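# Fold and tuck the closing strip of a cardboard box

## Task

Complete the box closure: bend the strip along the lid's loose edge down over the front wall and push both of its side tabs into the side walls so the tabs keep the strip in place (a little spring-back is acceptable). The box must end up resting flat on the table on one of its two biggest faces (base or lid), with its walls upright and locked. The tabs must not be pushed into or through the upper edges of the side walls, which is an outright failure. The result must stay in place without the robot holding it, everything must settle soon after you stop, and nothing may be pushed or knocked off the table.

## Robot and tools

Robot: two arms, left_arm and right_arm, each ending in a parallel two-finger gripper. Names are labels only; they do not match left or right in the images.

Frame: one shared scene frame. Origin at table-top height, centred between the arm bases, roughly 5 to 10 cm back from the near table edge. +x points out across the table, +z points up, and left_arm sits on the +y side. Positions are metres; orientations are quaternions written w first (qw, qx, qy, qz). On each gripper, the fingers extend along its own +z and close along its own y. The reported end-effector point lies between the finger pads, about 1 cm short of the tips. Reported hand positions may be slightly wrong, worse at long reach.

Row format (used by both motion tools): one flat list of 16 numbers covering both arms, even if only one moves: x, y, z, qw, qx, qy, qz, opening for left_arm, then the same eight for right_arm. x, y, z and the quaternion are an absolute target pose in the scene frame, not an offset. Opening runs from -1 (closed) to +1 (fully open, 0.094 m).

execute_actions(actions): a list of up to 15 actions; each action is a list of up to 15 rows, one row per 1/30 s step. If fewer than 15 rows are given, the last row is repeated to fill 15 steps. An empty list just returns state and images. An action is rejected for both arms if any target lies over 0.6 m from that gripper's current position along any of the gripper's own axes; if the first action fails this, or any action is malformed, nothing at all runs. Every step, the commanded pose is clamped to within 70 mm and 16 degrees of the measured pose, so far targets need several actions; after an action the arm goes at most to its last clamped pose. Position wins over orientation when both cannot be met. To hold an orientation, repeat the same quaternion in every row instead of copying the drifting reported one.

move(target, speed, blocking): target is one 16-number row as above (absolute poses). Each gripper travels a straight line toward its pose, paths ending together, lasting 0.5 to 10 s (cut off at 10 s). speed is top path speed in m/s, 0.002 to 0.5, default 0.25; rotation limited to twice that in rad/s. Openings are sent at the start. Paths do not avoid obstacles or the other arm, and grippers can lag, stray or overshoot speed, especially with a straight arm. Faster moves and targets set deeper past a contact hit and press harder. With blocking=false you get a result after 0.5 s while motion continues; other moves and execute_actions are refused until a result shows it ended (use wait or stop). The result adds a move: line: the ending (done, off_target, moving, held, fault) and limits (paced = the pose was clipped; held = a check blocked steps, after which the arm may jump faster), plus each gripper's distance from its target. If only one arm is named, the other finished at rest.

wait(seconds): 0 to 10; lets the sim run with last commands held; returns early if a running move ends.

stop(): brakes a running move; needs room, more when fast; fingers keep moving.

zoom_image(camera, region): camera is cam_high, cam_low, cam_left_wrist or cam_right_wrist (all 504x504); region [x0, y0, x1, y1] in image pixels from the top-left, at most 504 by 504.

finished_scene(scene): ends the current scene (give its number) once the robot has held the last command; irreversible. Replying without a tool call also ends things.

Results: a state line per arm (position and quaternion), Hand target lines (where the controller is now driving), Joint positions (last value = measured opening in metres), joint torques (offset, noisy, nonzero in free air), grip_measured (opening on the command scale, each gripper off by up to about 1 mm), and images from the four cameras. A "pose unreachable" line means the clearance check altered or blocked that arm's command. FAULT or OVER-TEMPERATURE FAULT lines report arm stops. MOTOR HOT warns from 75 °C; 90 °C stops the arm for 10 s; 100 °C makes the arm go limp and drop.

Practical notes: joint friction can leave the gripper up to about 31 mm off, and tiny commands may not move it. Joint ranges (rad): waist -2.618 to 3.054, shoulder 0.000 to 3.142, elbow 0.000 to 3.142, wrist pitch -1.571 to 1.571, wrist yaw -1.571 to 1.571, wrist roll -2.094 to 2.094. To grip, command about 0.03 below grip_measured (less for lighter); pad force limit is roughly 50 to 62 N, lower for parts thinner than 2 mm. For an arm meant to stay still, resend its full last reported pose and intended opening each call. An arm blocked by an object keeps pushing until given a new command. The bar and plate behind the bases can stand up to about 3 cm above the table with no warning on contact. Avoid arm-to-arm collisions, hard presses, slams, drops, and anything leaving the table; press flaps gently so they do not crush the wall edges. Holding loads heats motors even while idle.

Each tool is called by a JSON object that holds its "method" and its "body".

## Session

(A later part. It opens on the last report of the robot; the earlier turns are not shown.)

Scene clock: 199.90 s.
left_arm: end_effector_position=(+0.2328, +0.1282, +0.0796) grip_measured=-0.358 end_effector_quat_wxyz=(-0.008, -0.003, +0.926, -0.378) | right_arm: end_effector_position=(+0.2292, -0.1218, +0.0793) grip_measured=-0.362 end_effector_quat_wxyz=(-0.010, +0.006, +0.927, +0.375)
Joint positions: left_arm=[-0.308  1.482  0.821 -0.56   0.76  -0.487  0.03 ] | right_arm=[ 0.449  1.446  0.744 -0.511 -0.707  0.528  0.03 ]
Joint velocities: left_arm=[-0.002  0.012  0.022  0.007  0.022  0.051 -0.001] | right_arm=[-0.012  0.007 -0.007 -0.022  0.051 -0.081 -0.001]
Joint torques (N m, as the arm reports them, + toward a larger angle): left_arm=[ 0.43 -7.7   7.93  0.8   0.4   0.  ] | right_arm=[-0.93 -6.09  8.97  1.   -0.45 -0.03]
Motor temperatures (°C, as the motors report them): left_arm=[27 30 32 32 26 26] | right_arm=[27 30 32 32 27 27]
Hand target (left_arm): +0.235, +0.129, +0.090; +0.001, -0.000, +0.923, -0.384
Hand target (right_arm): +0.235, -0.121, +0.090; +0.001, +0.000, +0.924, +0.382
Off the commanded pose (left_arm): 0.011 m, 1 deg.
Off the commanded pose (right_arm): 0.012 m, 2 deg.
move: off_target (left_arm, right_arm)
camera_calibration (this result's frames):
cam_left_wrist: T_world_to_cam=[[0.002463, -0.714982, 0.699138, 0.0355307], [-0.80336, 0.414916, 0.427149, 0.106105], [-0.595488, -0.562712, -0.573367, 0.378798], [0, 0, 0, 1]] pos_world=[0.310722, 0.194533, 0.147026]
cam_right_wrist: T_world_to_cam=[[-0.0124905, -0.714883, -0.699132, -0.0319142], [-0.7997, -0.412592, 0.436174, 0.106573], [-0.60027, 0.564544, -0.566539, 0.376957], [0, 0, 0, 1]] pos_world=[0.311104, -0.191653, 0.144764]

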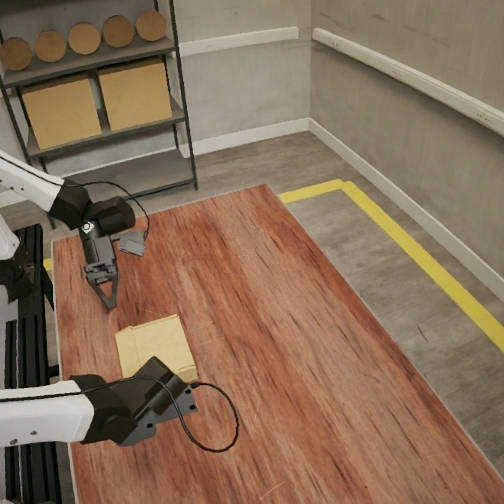

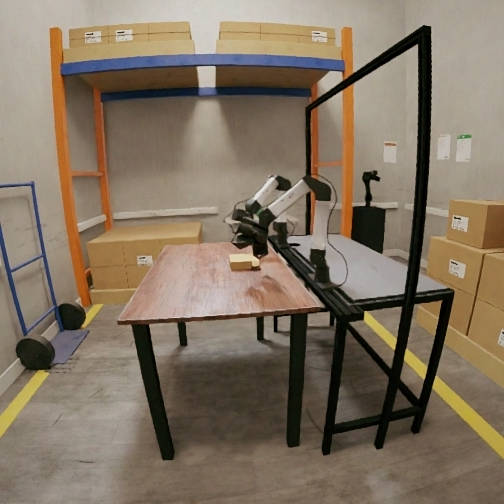

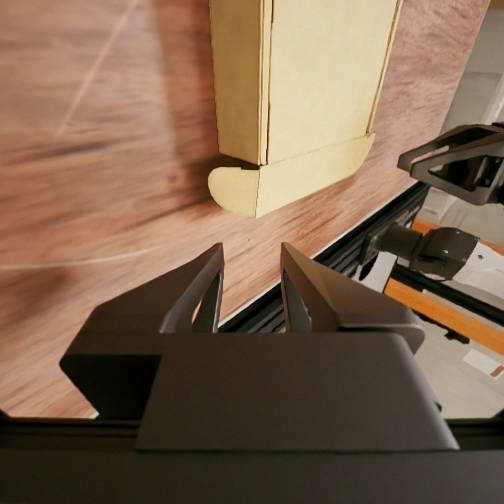

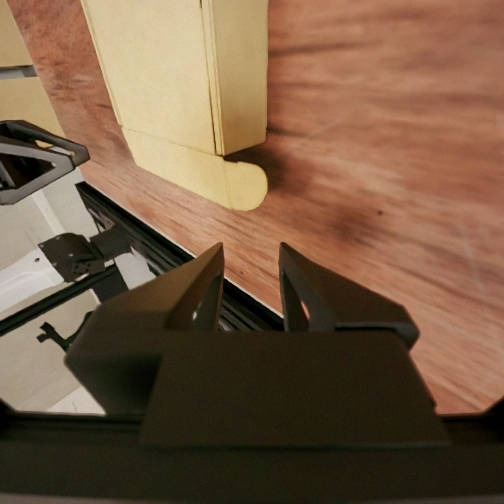

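{"method": "move", "body": {"target": [0.267,0.11,0.075,0,0,0.924,-0.383,-0.36, 0.267,-0.098,0.075,0,0,0.924,0.383,-0.36], "speed": 0.05}}

{"method": "move", "body": {"target": [0.264,0.095,0.04,0,0,0.924,-0.383,-0.36, 0.262,-0.085,0.04,0,0,0.924,0.383,-0.36], "speed": 0.02}}

{"method": "zoom_image", "body": {"camera": "cam_right_wrist", "region": [170, 170, 340, 320]}}

{"method": "zoom_image", "body": {"camera": "cam_left_wrist", "region": [160, 170, 330, 320]}}

Scene clock: 216.53 s.
left_arm: end_effector_position=(+0.2624, +0.1140, +0.0757) grip_measured=-0.358 end_effector_quat_wxyz=(-0.001, +0.000, +0.924, -0.383) | right_arm: end_effector_position=(+0.2612, -0.1036, +0.0726) grip_measured=-0.362 end_effector_quat_wxyz=(-0.003, +0.003, +0.925, +0.381)
Joint positions: left_arm=[-0.318  1.6    0.914 -0.505  0.76  -0.504  0.03 ] | right_arm=[ 0.464  1.589  0.841 -0.433 -0.707  0.549  0.03 ]
Joint velocities: left_arm=[ 0.022  0.007 -0.012 -0.051 -0.007 -0.051 -0.   ] | right_arm=[-0.012 -0.012  0.007 -0.007 -0.051 -0.007  0.   ]
Joint torques (N m, as the arm reports them, + toward a larger angle): left_arm=[-0.83 -5.6   7.95  1.09  0.28 -0.1 ] | right_arm=[ 0.59 -5.14  8.69  1.29 -0.34  0.04]
Motor temperatures (°C, as the motors report them): left_arm=[27 32 34 31 26 26] | right_arm=[27 31 34 32 27 27]
Hand target (left_arm): +0.267, +0.111, +0.075; +0.000, -0.000, +0.924, -0.383
Hand target (right_arm): +0.267, -0.098, +0.075; -0.000, -0.000, +0.924, +0.383
Off the commanded pose (left_arm): 0.006 m, 0 deg.
Off the commanded pose (right_arm): 0.008 m, 1 deg.
move: done
camera_calibration (this result's frames):
cam_left_wrist: T_world_to_cam=[[-0.00851456, -0.707704, 0.706457, 0.0295303], [-0.810114, 0.419045, 0.410021, 0.140072], [-0.586211, -0.56882, -0.576889, 0.384741], [0, 0, 0, 1]] pos_world=[0.339265, 0.181051, 0.143659]
cam_right_wrist: T_world_to_cam=[[-0.00206631, -0.706091, -0.708118, -0.0243574], [-0.806185, -0.417791, 0.418948, 0.144957], [-0.59166, 0.571739, -0.568377, 0.380705], [0, 0, 0, 1]] pos_world=[0.34206, -0.174301, 0.138407]

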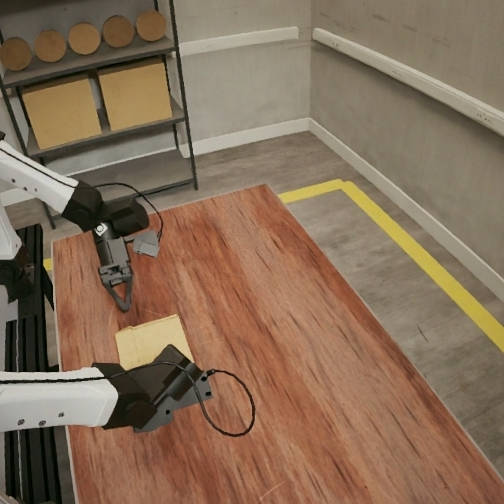

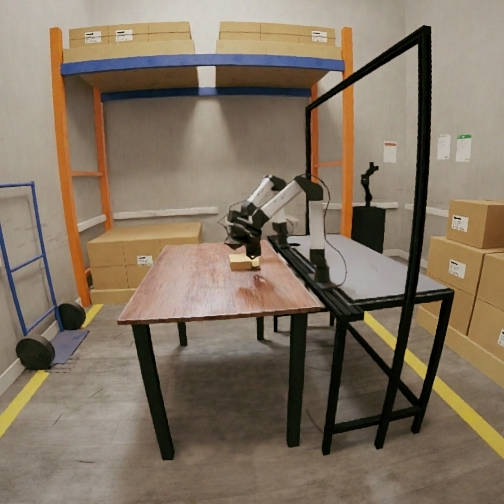

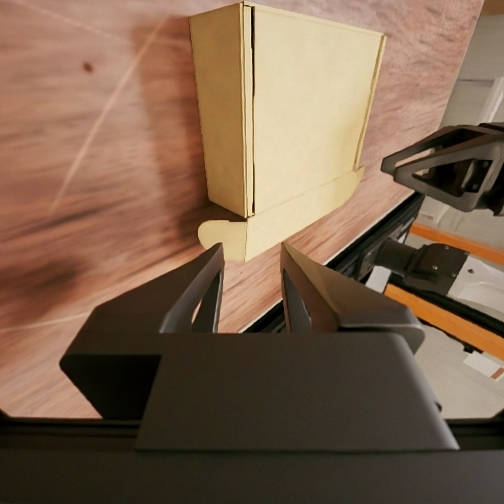

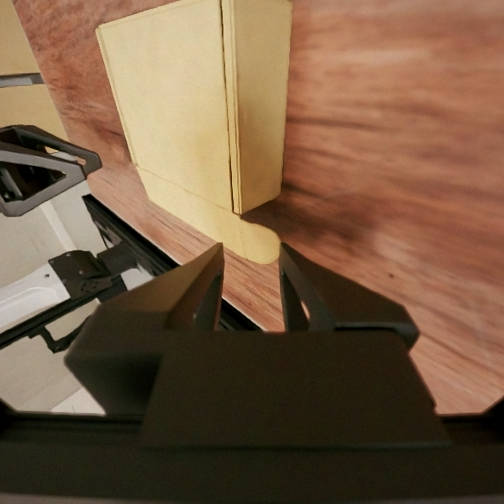

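Scene clock: 218.80 s.
left_arm: end_effector_position=(+0.2682, +0.0930, +0.0528) grip_measured=-0.358 end_effector_quat_wxyz=(+0.010, +0.008, +0.920, -0.392) | right_arm: end_effector_position=(+0.2720, -0.0818, +0.0551) grip_measured=-0.362 end_effector_quat_wxyz=(+0.016, -0.007, +0.919, +0.394)
Joint positions: left_arm=[-0.376  1.674  0.873 -0.309  0.745 -0.573  0.03 ] | right_arm=[ 0.514  1.671  0.817 -0.237 -0.696  0.608  0.03 ]
Joint velocities: left_arm=[-0.007  0.002 -0.007  0.095 -0.007 -0.037  0.   ] | right_arm=[ 0.007  0.002 -0.012 -0.051  0.022 -0.022 -0.001]
Joint torques (N m, as the arm reports them, + toward a larger angle): left_arm=[-0.74 -6.14  5.21  1.19  0.19 -0.13] | right_arm=[ 0.53 -5.57  4.55  1.42 -0.24  0.06]
Motor temperatures (°C, as the motors report them): left_arm=[27 32 34 32 26 26] | right_arm=[27 31 34 32 27 27]
Hand target (left_arm): +0.263, +0.096, +0.040; -0.000, +0.000, +0.924, -0.382
Hand target (right_arm): +0.262, -0.085, +0.040; -0.000, -0.000, +0.924, +0.383
Off the commanded pose (left_arm): 0.014 m, 2 deg.
Off the commanded pose (right_arm): 0.018 m, 2 deg.
move: off_target (left_arm, right_arm)
camera_calibration (this result's frames):
cam_left_wrist: T_world_to_cam=[[-0.0326989, -0.693427, 0.719784, 0.0353768], [-0.81781, 0.432564, 0.379573, 0.165322], [-0.574559, -0.576235, -0.581236, 0.360787], [0, 0, 0, 1]] pos_world=[0.343652, 0.160917, 0.121487]
cam_right_wrist: T_world_to_cam=[[0.0326047, -0.684428, -0.728351, -0.0277942], [-0.821878, -0.433036, 0.37013, 0.175816], [-0.56873, 0.586547, -0.576636, 0.360115], [0, 0, 0, 1]] pos_world=[0.350213, -0.154113, 0.122337]

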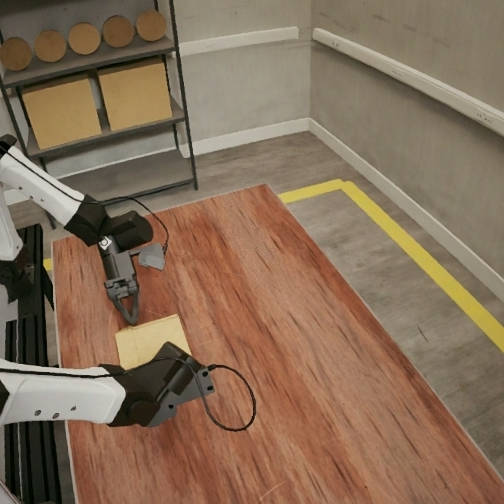

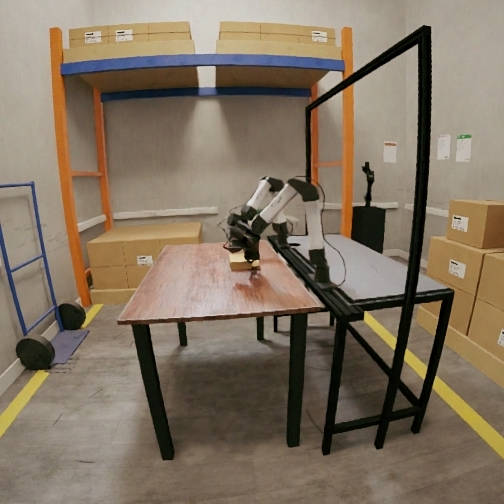

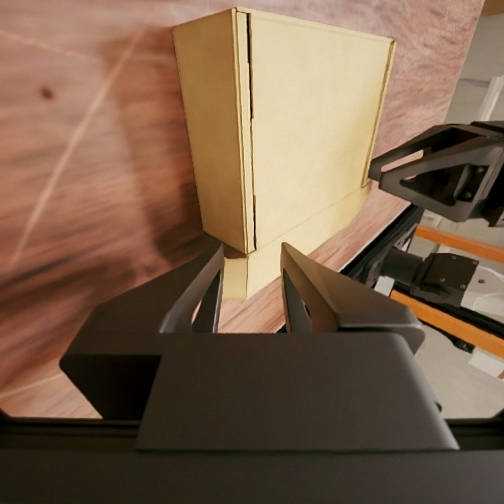

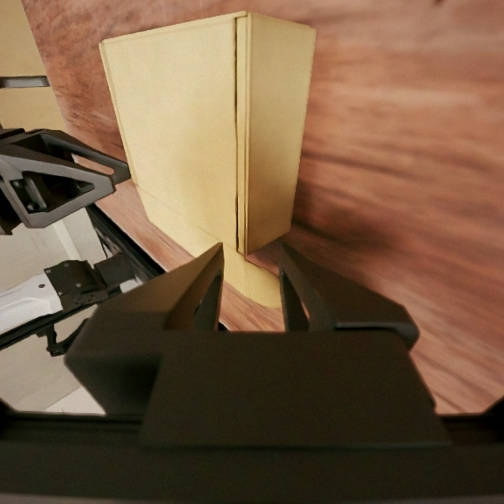

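Region (170, 170, 340, 320) of cam_right_wrist's 504x504 image, scaled by 2.965, with more detail than that image has; it fills the top 445 rows of this view, and the rest is white.

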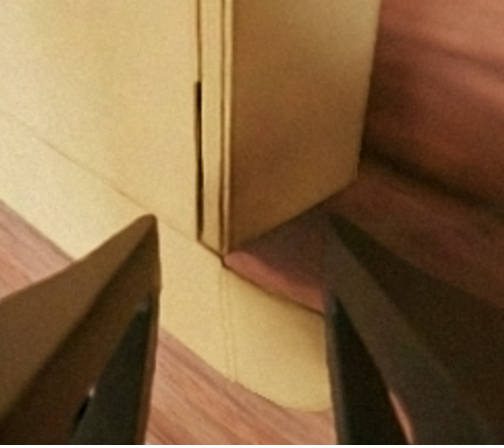

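Region (160, 170, 330, 320) of cam_left_wrist's 504x504 image, scaled by 2.965, with more detail than that image has; it fills the top 445 rows of this view, and the rest is white.

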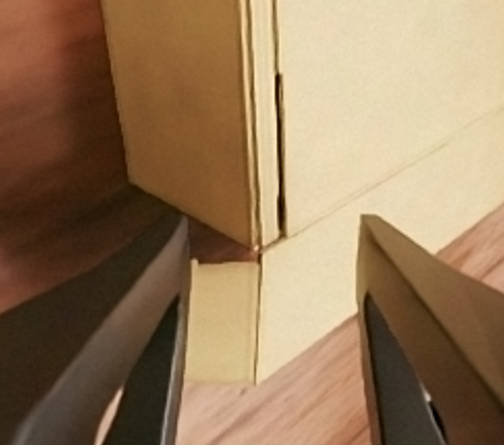

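{"method": "move", "body": {"target": [0.264,0.095,0.04,0,0,0.924,-0.383,-0.36, 0.262,-0.085,0.085,0,0,0.924,0.383,-0.36], "speed": 0.03}}

{"method": "move", "body": {"target": [0.26,0.093,0.034,0,0,0.924,-0.383,-0.36, 0.251,-0.082,0.04,0,0,0.924,0.383,-0.36], "speed": 0.02}}

{"method": "zoom_image", "body": {"camera": "cam_right_wrist", "region": [170, 170, 340, 320]}}

{"method": "zoom_image", "body": {"camera": "cam_left_wrist", "region": [160, 170, 330, 320]}}

Scene clock: 226.07 s.
left_arm: end_effector_position=(+0.2693, +0.0926, +0.0532) grip_measured=-0.358 end_effector_quat_wxyz=(+0.012, +0.008, +0.920, -0.393) | right_arm: end_effector_position=(+0.2584, -0.0884, +0.0755) grip_measured=-0.362 end_effector_quat_wxyz=(-0.009, +0.004, +0.924, +0.382)
Joint positions: left_arm=[-0.376  1.674  0.873 -0.303  0.745 -0.578  0.03 ] | right_arm=[ 0.514  1.596  0.855 -0.409 -0.696  0.611  0.03 ]
Joint velocities: left_arm=[-0.002 -0.007  0.002 -0.007 -0.051 -0.022 -0.   ] | right_arm=[-0.017  0.002 -0.012  0.022 -0.022 -0.095 -0.   ]
Joint torques (N m, as the arm reports them, + toward a larger angle): left_arm=[-0.87 -6.15  5.3   1.23  0.17 -0.13] | right_arm=[ 0.56 -7.44  8.82  1.08 -0.28  0.06]
Motor temperatures (°C, as the motors report them): left_arm=[27 32 33 32 26 26] | right_arm=[27 31 34 32 27 27]
Hand target (left_arm): +0.263, +0.095, +0.040; +0.000, -0.000, +0.924, -0.383
Hand target (right_arm): +0.262, -0.085, +0.085; -0.000, +0.000, +0.924, +0.383
Off the commanded pose (left_arm): 0.014 m, 2 deg.
Off the commanded pose (right_arm): 0.011 m, 1 deg.
move: off_target (left_arm, right_arm)
camera_calibration (this result's frames):
cam_left_wrist: T_world_to_cam=[[-0.0329235, -0.692044, 0.721104, 0.0346521], [-0.820306, 0.430891, 0.376073, 0.167279], [-0.570977, -0.579144, -0.581874, 0.360811], [0, 0, 0, 1]] pos_world=[0.344376, 0.160864, 0.12205]
cam_right_wrist: T_world_to_cam=[[-0.0085586, -0.703277, -0.710864, -0.00940572], [-0.800637, -0.421083, 0.426228, 0.145545], [-0.599089, 0.572792, -0.559466, 0.373365], [0, 0, 0, 1]] pos_world=[0.340127, -0.159189, 0.140163]

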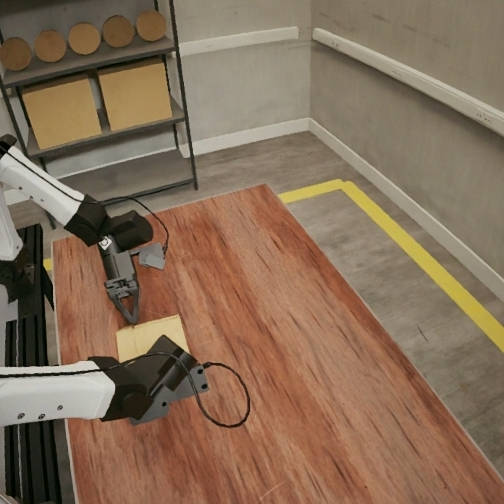

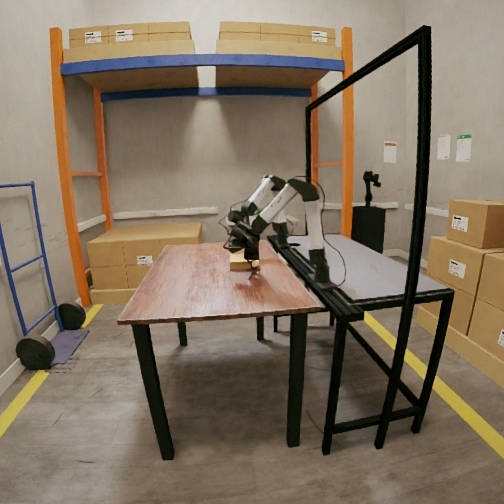

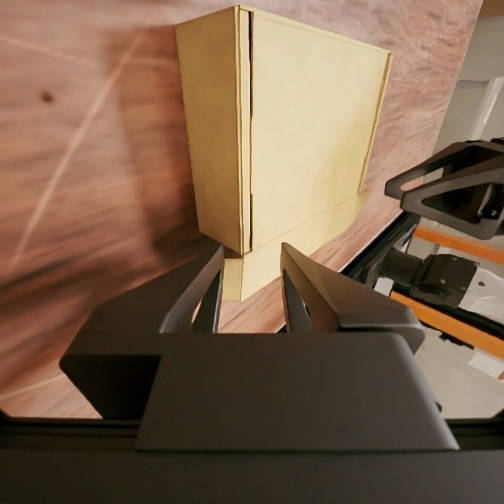

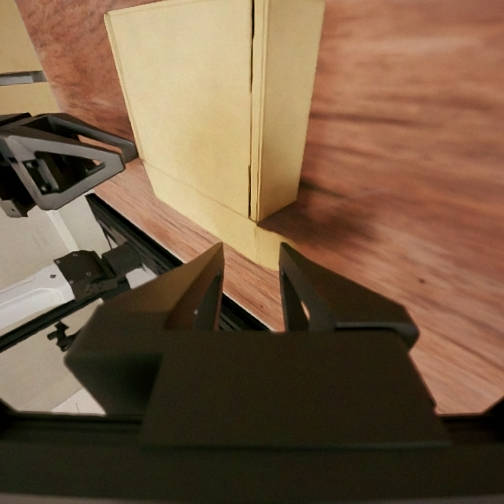

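Scene clock: 228.13 s.
left_arm: end_effector_position=(+0.2654, +0.0902, +0.0485) grip_measured=-0.358 end_effector_quat_wxyz=(+0.013, +0.009, +0.919, -0.393) | right_arm: end_effector_position=(+0.2608, -0.0785, +0.0553) grip_measured=-0.362 end_effector_quat_wxyz=(+0.016, -0.007, +0.919, +0.395)
Joint positions: left_arm=[-0.39   1.674  0.848 -0.264  0.739 -0.593  0.03 ] | right_arm=[ 0.542  1.638  0.777 -0.209 -0.683  0.64   0.03 ]
Joint velocities: left_arm=[ 0.012 -0.002 -0.012 -0.051 -0.022 -0.007 -0.   ] | right_arm=[-0.002 -0.002 -0.002  0.037 -0.022  0.066  0.   ]
Joint torques (N m, as the arm reports them, + toward a larger angle): left_arm=[-0.79 -5.84  5.17  1.25  0.16 -0.11] | right_arm=[ 0.61 -5.28  4.6   1.45 -0.21  0.05]
Motor temperatures (°C, as the motors report them): left_arm=[27 32 33 32 26 26] | right_arm=[27 31 34 32 27 27]
Hand target (left_arm): +0.259, +0.093, +0.035; +0.000, +0.000, +0.924, -0.383
Hand target (right_arm): +0.251, -0.082, +0.040; -0.000, -0.000, +0.924, +0.383
Off the commanded pose (left_arm): 0.016 m, 2 deg.
Off the commanded pose (right_arm): 0.019 m, 2 deg.
move: off_target (left_arm, right_arm)
camera_calibration (this result's frames):
cam_left_wrist: T_world_to_cam=[[-0.0355912, -0.690957, 0.722019, 0.0368189], [-0.820704, 0.432458, 0.373397, 0.167004], [-0.570244, -0.579274, -0.582463, 0.354241], [0, 0, 0, 1]] pos_world=[0.340375, 0.15842, 0.117389]
cam_right_wrist: T_world_to_cam=[[0.0321397, -0.684023, -0.728752, -0.0248827], [-0.821431, -0.433459, 0.370627, 0.16781], [-0.569402, 0.586707, -0.575809, 0.352064], [0, 0, 0, 1]] pos_world=[0.33911, -0.15084, 0.122393]

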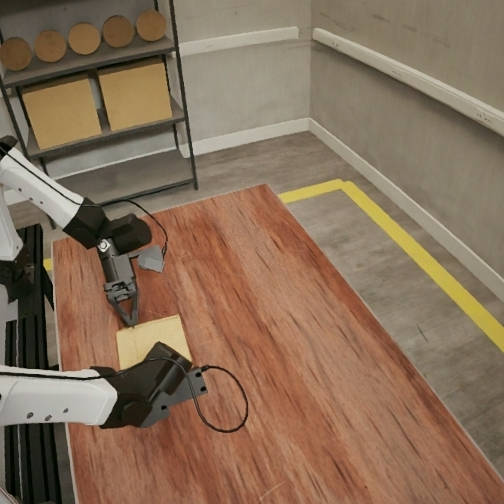

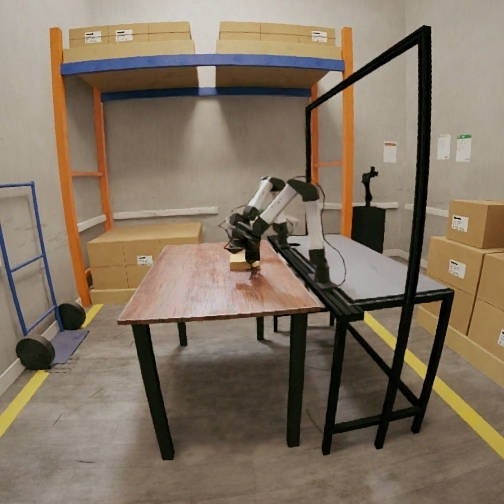

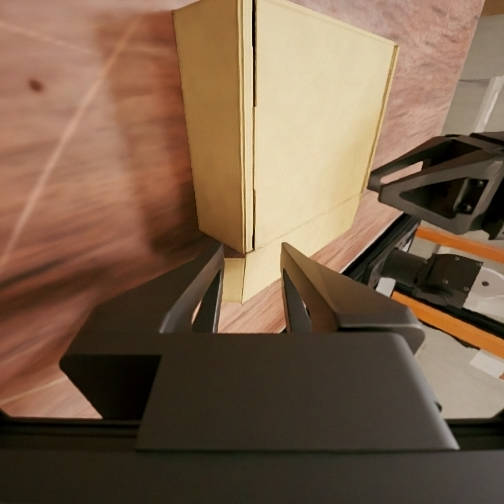

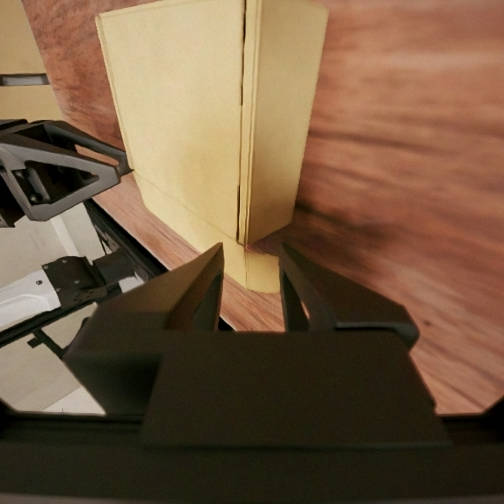

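Region (170, 170, 340, 320) of cam_right_wrist's 504x504 image, scaled by 2.965, with more detail than that image has; it fills the top 445 rows of this view, and the rest is white.

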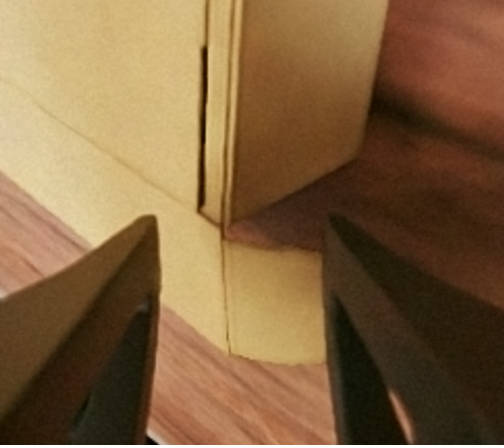

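Region (160, 170, 330, 320) of cam_left_wrist's 504x504 image, scaled by 2.965, with more detail than that image has; it fills the top 445 rows of this view, and the rest is white.

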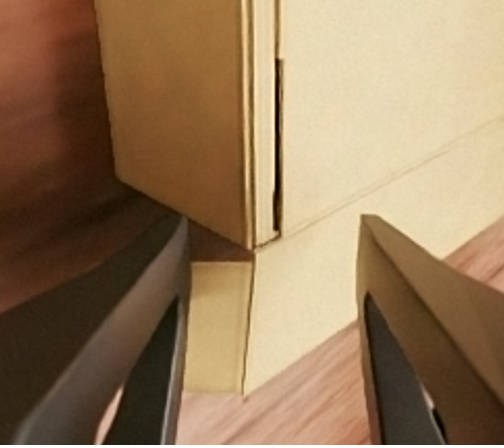

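{"method": "move", "body": {"target": [0.257,0.086,0.026,0,0,0.924,-0.383,-0.36, 0.25,-0.071,0.032,0,0,0.924,0.383,-0.36], "speed": 0.015}}

{"method": "zoom_image", "body": {"camera": "cam_right_wrist", "region": [170, 170, 340, 320]}}

{"method": "zoom_image", "body": {"camera": "cam_left_wrist", "region": [160, 170, 330, 320]}}

Scene clock: 233.40 s.
left_arm: end_effector_position=(+0.2654, +0.0827, +0.0452) grip_measured=-0.359 end_effector_quat_wxyz=(+0.018, +0.010, +0.918, -0.396) | right_arm: end_effector_position=(+0.2623, -0.0659, +0.0501) grip_measured=-0.362 end_effector_quat_wxyz=(+0.020, -0.009, +0.917, +0.398)
Joint positions: left_arm=[-0.413  1.685  0.837 -0.211  0.728 -0.624  0.03 ] | right_arm=[ 0.577  1.671  0.777 -0.139 -0.669  0.682  0.03 ]
Joint velocities: left_arm=[-0.007 -0.002 -0.007 -0.066 -0.066 -0.037 -0.001] | right_arm=[-0.017  0.002 -0.007  0.037 -0.007 -0.037 -0.001]
Joint torques (N m, as the arm reports them, + toward a larger angle): left_arm=[-1.04 -5.33  4.56  1.34  0.15 -0.11] | right_arm=[ 0.83 -5.43  4.25  1.46 -0.2   0.04]
Motor temperatures (°C, as the motors report them): left_arm=[27 32 33 32 26 26] | right_arm=[27 31 34 33 27 27]
Hand target (left_arm): +0.256, +0.087, +0.027; -0.000, +0.000, +0.924, -0.382
Hand target (right_arm): +0.250, -0.071, +0.033; -0.000, -0.000, +0.924, +0.383
Off the commanded pose (left_arm): 0.021 m, 3 deg.
Off the commanded pose (right_arm): 0.023 m, 3 deg.
move: off_target (left_arm, right_arm)
camera_calibration (this result's frames):
cam_left_wrist: T_world_to_cam=[[-0.0413183, -0.686971, 0.725509, 0.0350328], [-0.825089, 0.432976, 0.362987, 0.173055], [-0.563489, -0.583612, -0.584702, 0.346647], [0, 0, 0, 1]] pos_world=[0.339566, 0.151445, 0.114452]
cam_right_wrist: T_world_to_cam=[[0.0382191, -0.677997, -0.73407, -0.0209771], [-0.824577, -0.436355, 0.360093, 0.177577], [-0.564457, 0.591535, -0.575738, 0.341566], [0, 0, 0, 1]] pos_world=[0.340028, -0.138784, 0.11731]

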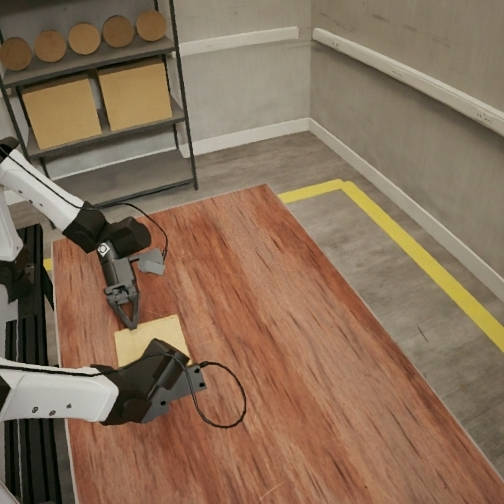

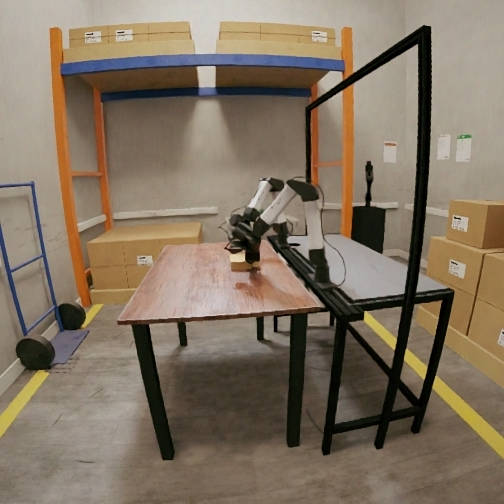

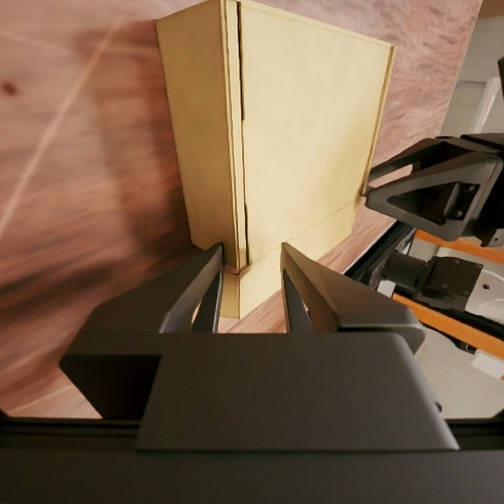

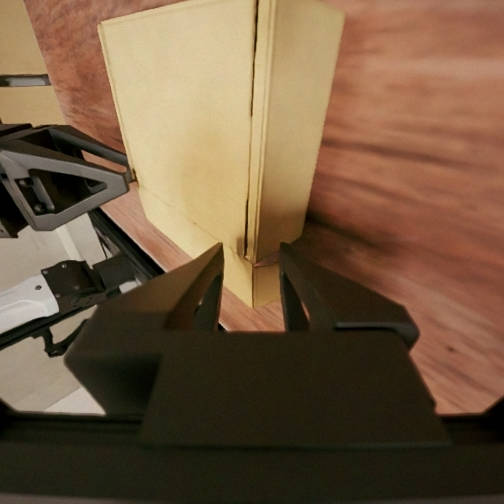

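Region (170, 170, 340, 320) of cam_right_wrist's 504x504 image, scaled by 2.965, with more detail than that image has; it fills the top 445 rows of this view, and the rest is white.

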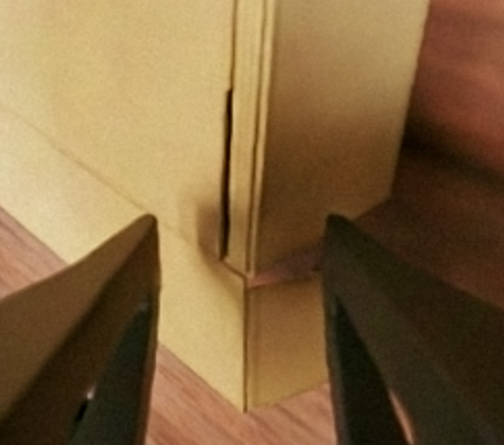

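Region (160, 170, 330, 320) of cam_left_wrist's 504x504 image, scaled by 2.965, with more detail than that image has; it fills the top 445 rows of this view, and the rest is white.

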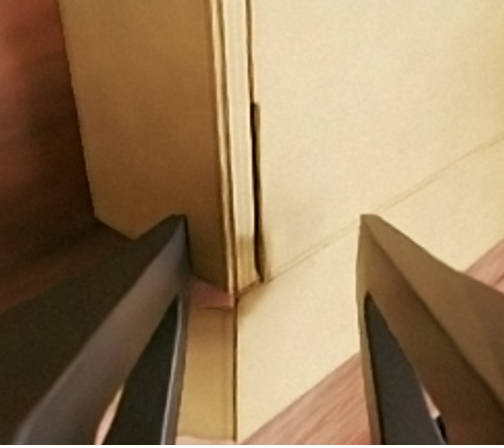

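{"method": "move", "body": {"target": [0.272,0.11,0.085,0,0,0.924,-0.383,-0.36, 0.25,-0.071,0.032,0,0,0.924,0.383,-0.36], "speed": 0.03}}

{"method": "move", "body": {"target": [0.247,0.104,0.036,0,0,0.924,-0.383,-0.36, 0.25,-0.071,0.032,0,0,0.924,0.383,-0.36], "speed": 0.02}}

{"method": "zoom_image", "body": {"camera": "cam_right_wrist", "region": [170, 170, 340, 320]}}

{"method": "zoom_image", "body": {"camera": "cam_left_wrist", "region": [160, 170, 330, 320]}}

Scene clock: 241.03 s.
left_arm: end_effector_position=(+0.2695, +0.1083, +0.0732) grip_measured=-0.359 end_effector_quat_wxyz=(-0.008, -0.003, +0.926, -0.377) | right_arm: end_effector_position=(+0.2628, -0.0660, +0.0500) grip_measured=-0.362 end_effector_quat_wxyz=(+0.021, -0.008, +0.917, +0.398)
Joint positions: left_arm=[-0.33   1.644  0.96  -0.517  0.751 -0.515  0.03 ] | right_arm=[ 0.577  1.671  0.777 -0.138 -0.665  0.683  0.03 ]
Joint velocities: left_arm=[ 0.012 -0.007  0.002 -0.007 -0.095  0.022 -0.   ] | right_arm=[ 0.002  0.002 -0.007 -0.007  0.037  0.022 -0.   ]
Joint torques (N m, as the arm reports them, + toward a larger angle): left_arm=[ 0.51 -9.33  7.88  0.78  0.37  0.  ] | right_arm=[ 0.68 -5.62  4.18  1.5  -0.22  0.06]
Motor temperatures (°C, as the motors report them): left_arm=[27 33 33 33 26 26] | right_arm=[27 31 33 33 27 27]
Hand target (left_arm): +0.273, +0.109, +0.085; +0.001, -0.001, +0.923, -0.384
Hand target (right_arm): +0.250, -0.071, +0.033; -0.000, +0.000, +0.924, +0.383
Off the commanded pose (left_arm): 0.012 m, 1 deg.
Off the commanded pose (right_arm): 0.023 m, 3 deg.
move: off_target (left_arm, right_arm)
camera_calibration (this result's frames):
cam_left_wrist: T_world_to_cam=[[0.0027868, -0.715783, 0.698318, 0.0257715], [-0.803328, 0.41427, 0.427837, 0.146604], [-0.595531, -0.56217, -0.573854, 0.385808], [0, 0, 0, 1]] pos_world=[0.34746, 0.174603, 0.140678]
cam_right_wrist: T_world_to_cam=[[0.0373635, -0.679334, -0.732877, -0.0211596], [-0.826116, -0.433641, 0.359843, 0.178589], [-0.56226, 0.591997, -0.577412, 0.341408], [0, 0, 0, 1]] pos_world=[0.340285, -0.139043, 0.117362]

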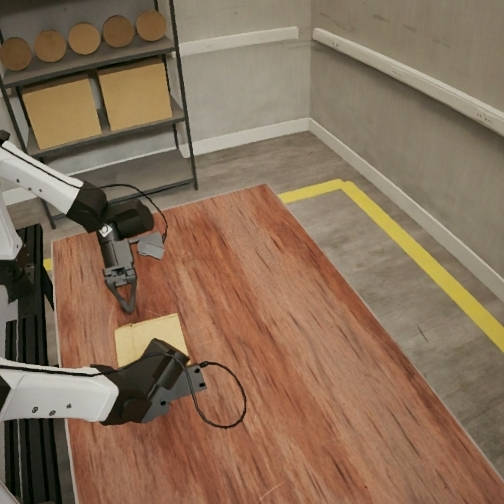

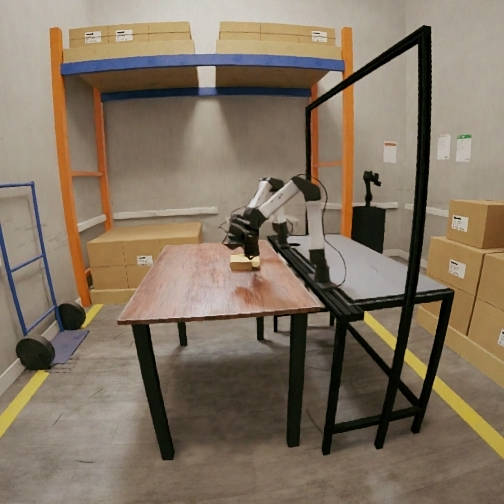

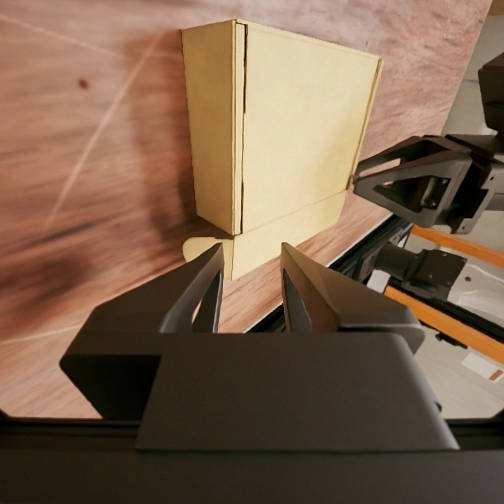

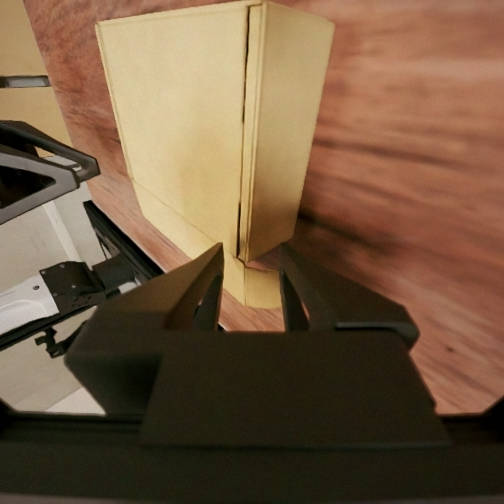

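Scene clock: 243.43 s.
left_arm: end_effector_position=(+0.2497, +0.1025, +0.0407) grip_measured=-0.359 end_effector_quat_wxyz=(-0.001, +0.003, +0.922, -0.387) | right_arm: end_effector_position=(+0.2629, -0.0660, +0.0500) grip_measured=-0.362 end_effector_quat_wxyz=(+0.021, -0.008, +0.917, +0.397)
Joint positions: left_arm=[-0.374  1.644  0.79  -0.284  0.747 -0.57   0.03 ] | right_arm=[ 0.577  1.671  0.777 -0.137 -0.665  0.683  0.03 ]
Joint velocities: left_arm=[-0.017  0.017  0.002  0.007 -0.007 -0.081 -0.   ] | right_arm=[-0.007 -0.002 -0.007  0.037 -0.066 -0.051 -0.   ]
Joint torques (N m, as the arm reports them, + toward a larger angle): left_arm=[-0.8  -7.62  5.    1.14  0.21 -0.1 ] | right_arm=[ 0.66 -5.4   4.26  1.5  -0.19  0.04]
Motor temperatures (°C, as the motors report them): left_arm=[27 33 33 33 26 26] | right_arm=[27 31 33 33 27 27]
Hand target (left_arm): +0.246, +0.104, +0.036; -0.000, +0.001, +0.924, -0.382
Hand target (right_arm): +0.250, -0.071, +0.033; -0.000, -0.000, +0.924, +0.383
Off the commanded pose (left_arm): 0.006 m, 1 deg.
Off the commanded pose (right_arm): 0.023 m, 3 deg.
move: off_target (right_arm)
camera_calibration (this result's frames):
cam_left_wrist: T_world_to_cam=[[-0.0145382, -0.701084, 0.712931, 0.0465795], [-0.808767, 0.427501, 0.403904, 0.14797], [-0.587949, -0.570723, -0.573229, 0.351029], [0, 0, 0, 1]] pos_world=[0.326738, 0.169739, 0.108246]
cam_right_wrist: T_world_to_cam=[[0.0375981, -0.679414, -0.732791, -0.0212319], [-0.826377, -0.433449, 0.359477, 0.178771], [-0.561861, 0.592046, -0.577749, 0.341384], [0, 0, 0, 1]] pos_world=[0.340341, -0.139052, 0.117411]

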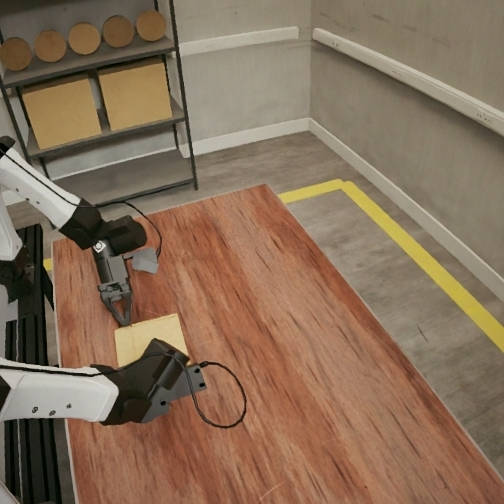

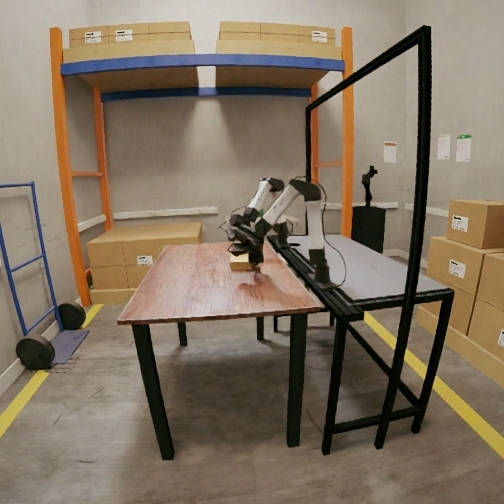

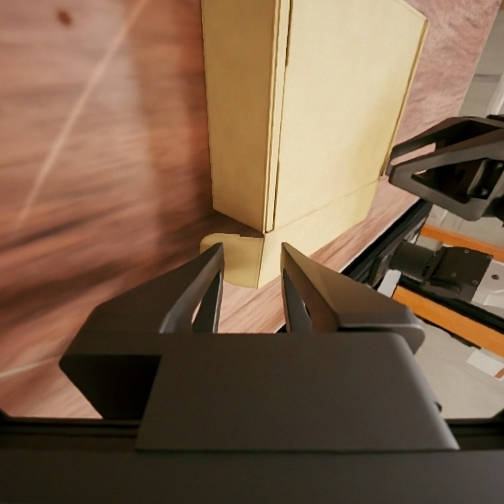

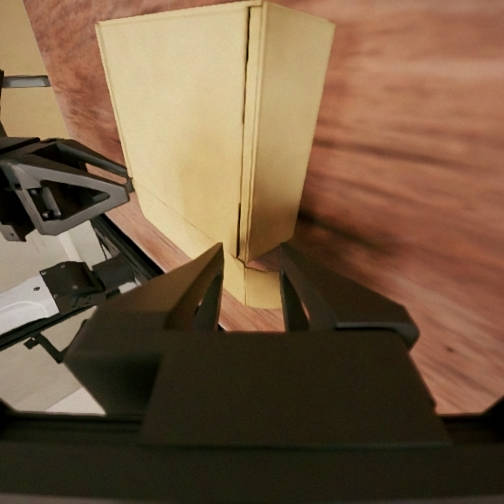

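Region (170, 170, 340, 320) of cam_right_wrist's 504x504 image, scaled by 2.965, with more detail than that image has; it fills the top 445 rows of this view, and the rest is white.

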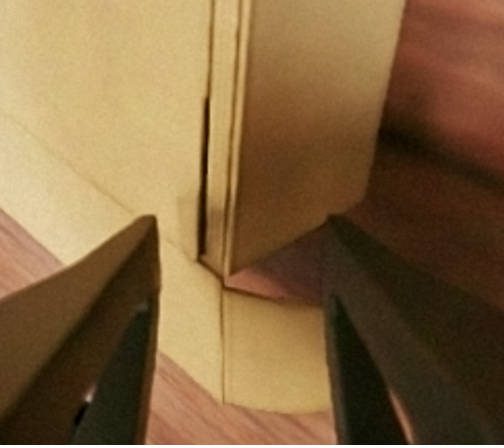

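Region (160, 170, 330, 320) of cam_left_wrist's 504x504 image, scaled by 2.965, with more detail than that image has; it fills the top 445 rows of this view, and the rest is white.

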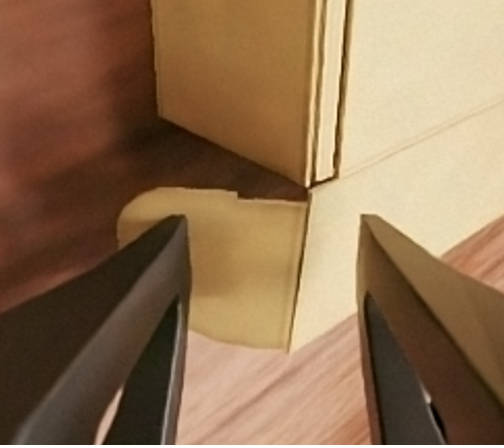

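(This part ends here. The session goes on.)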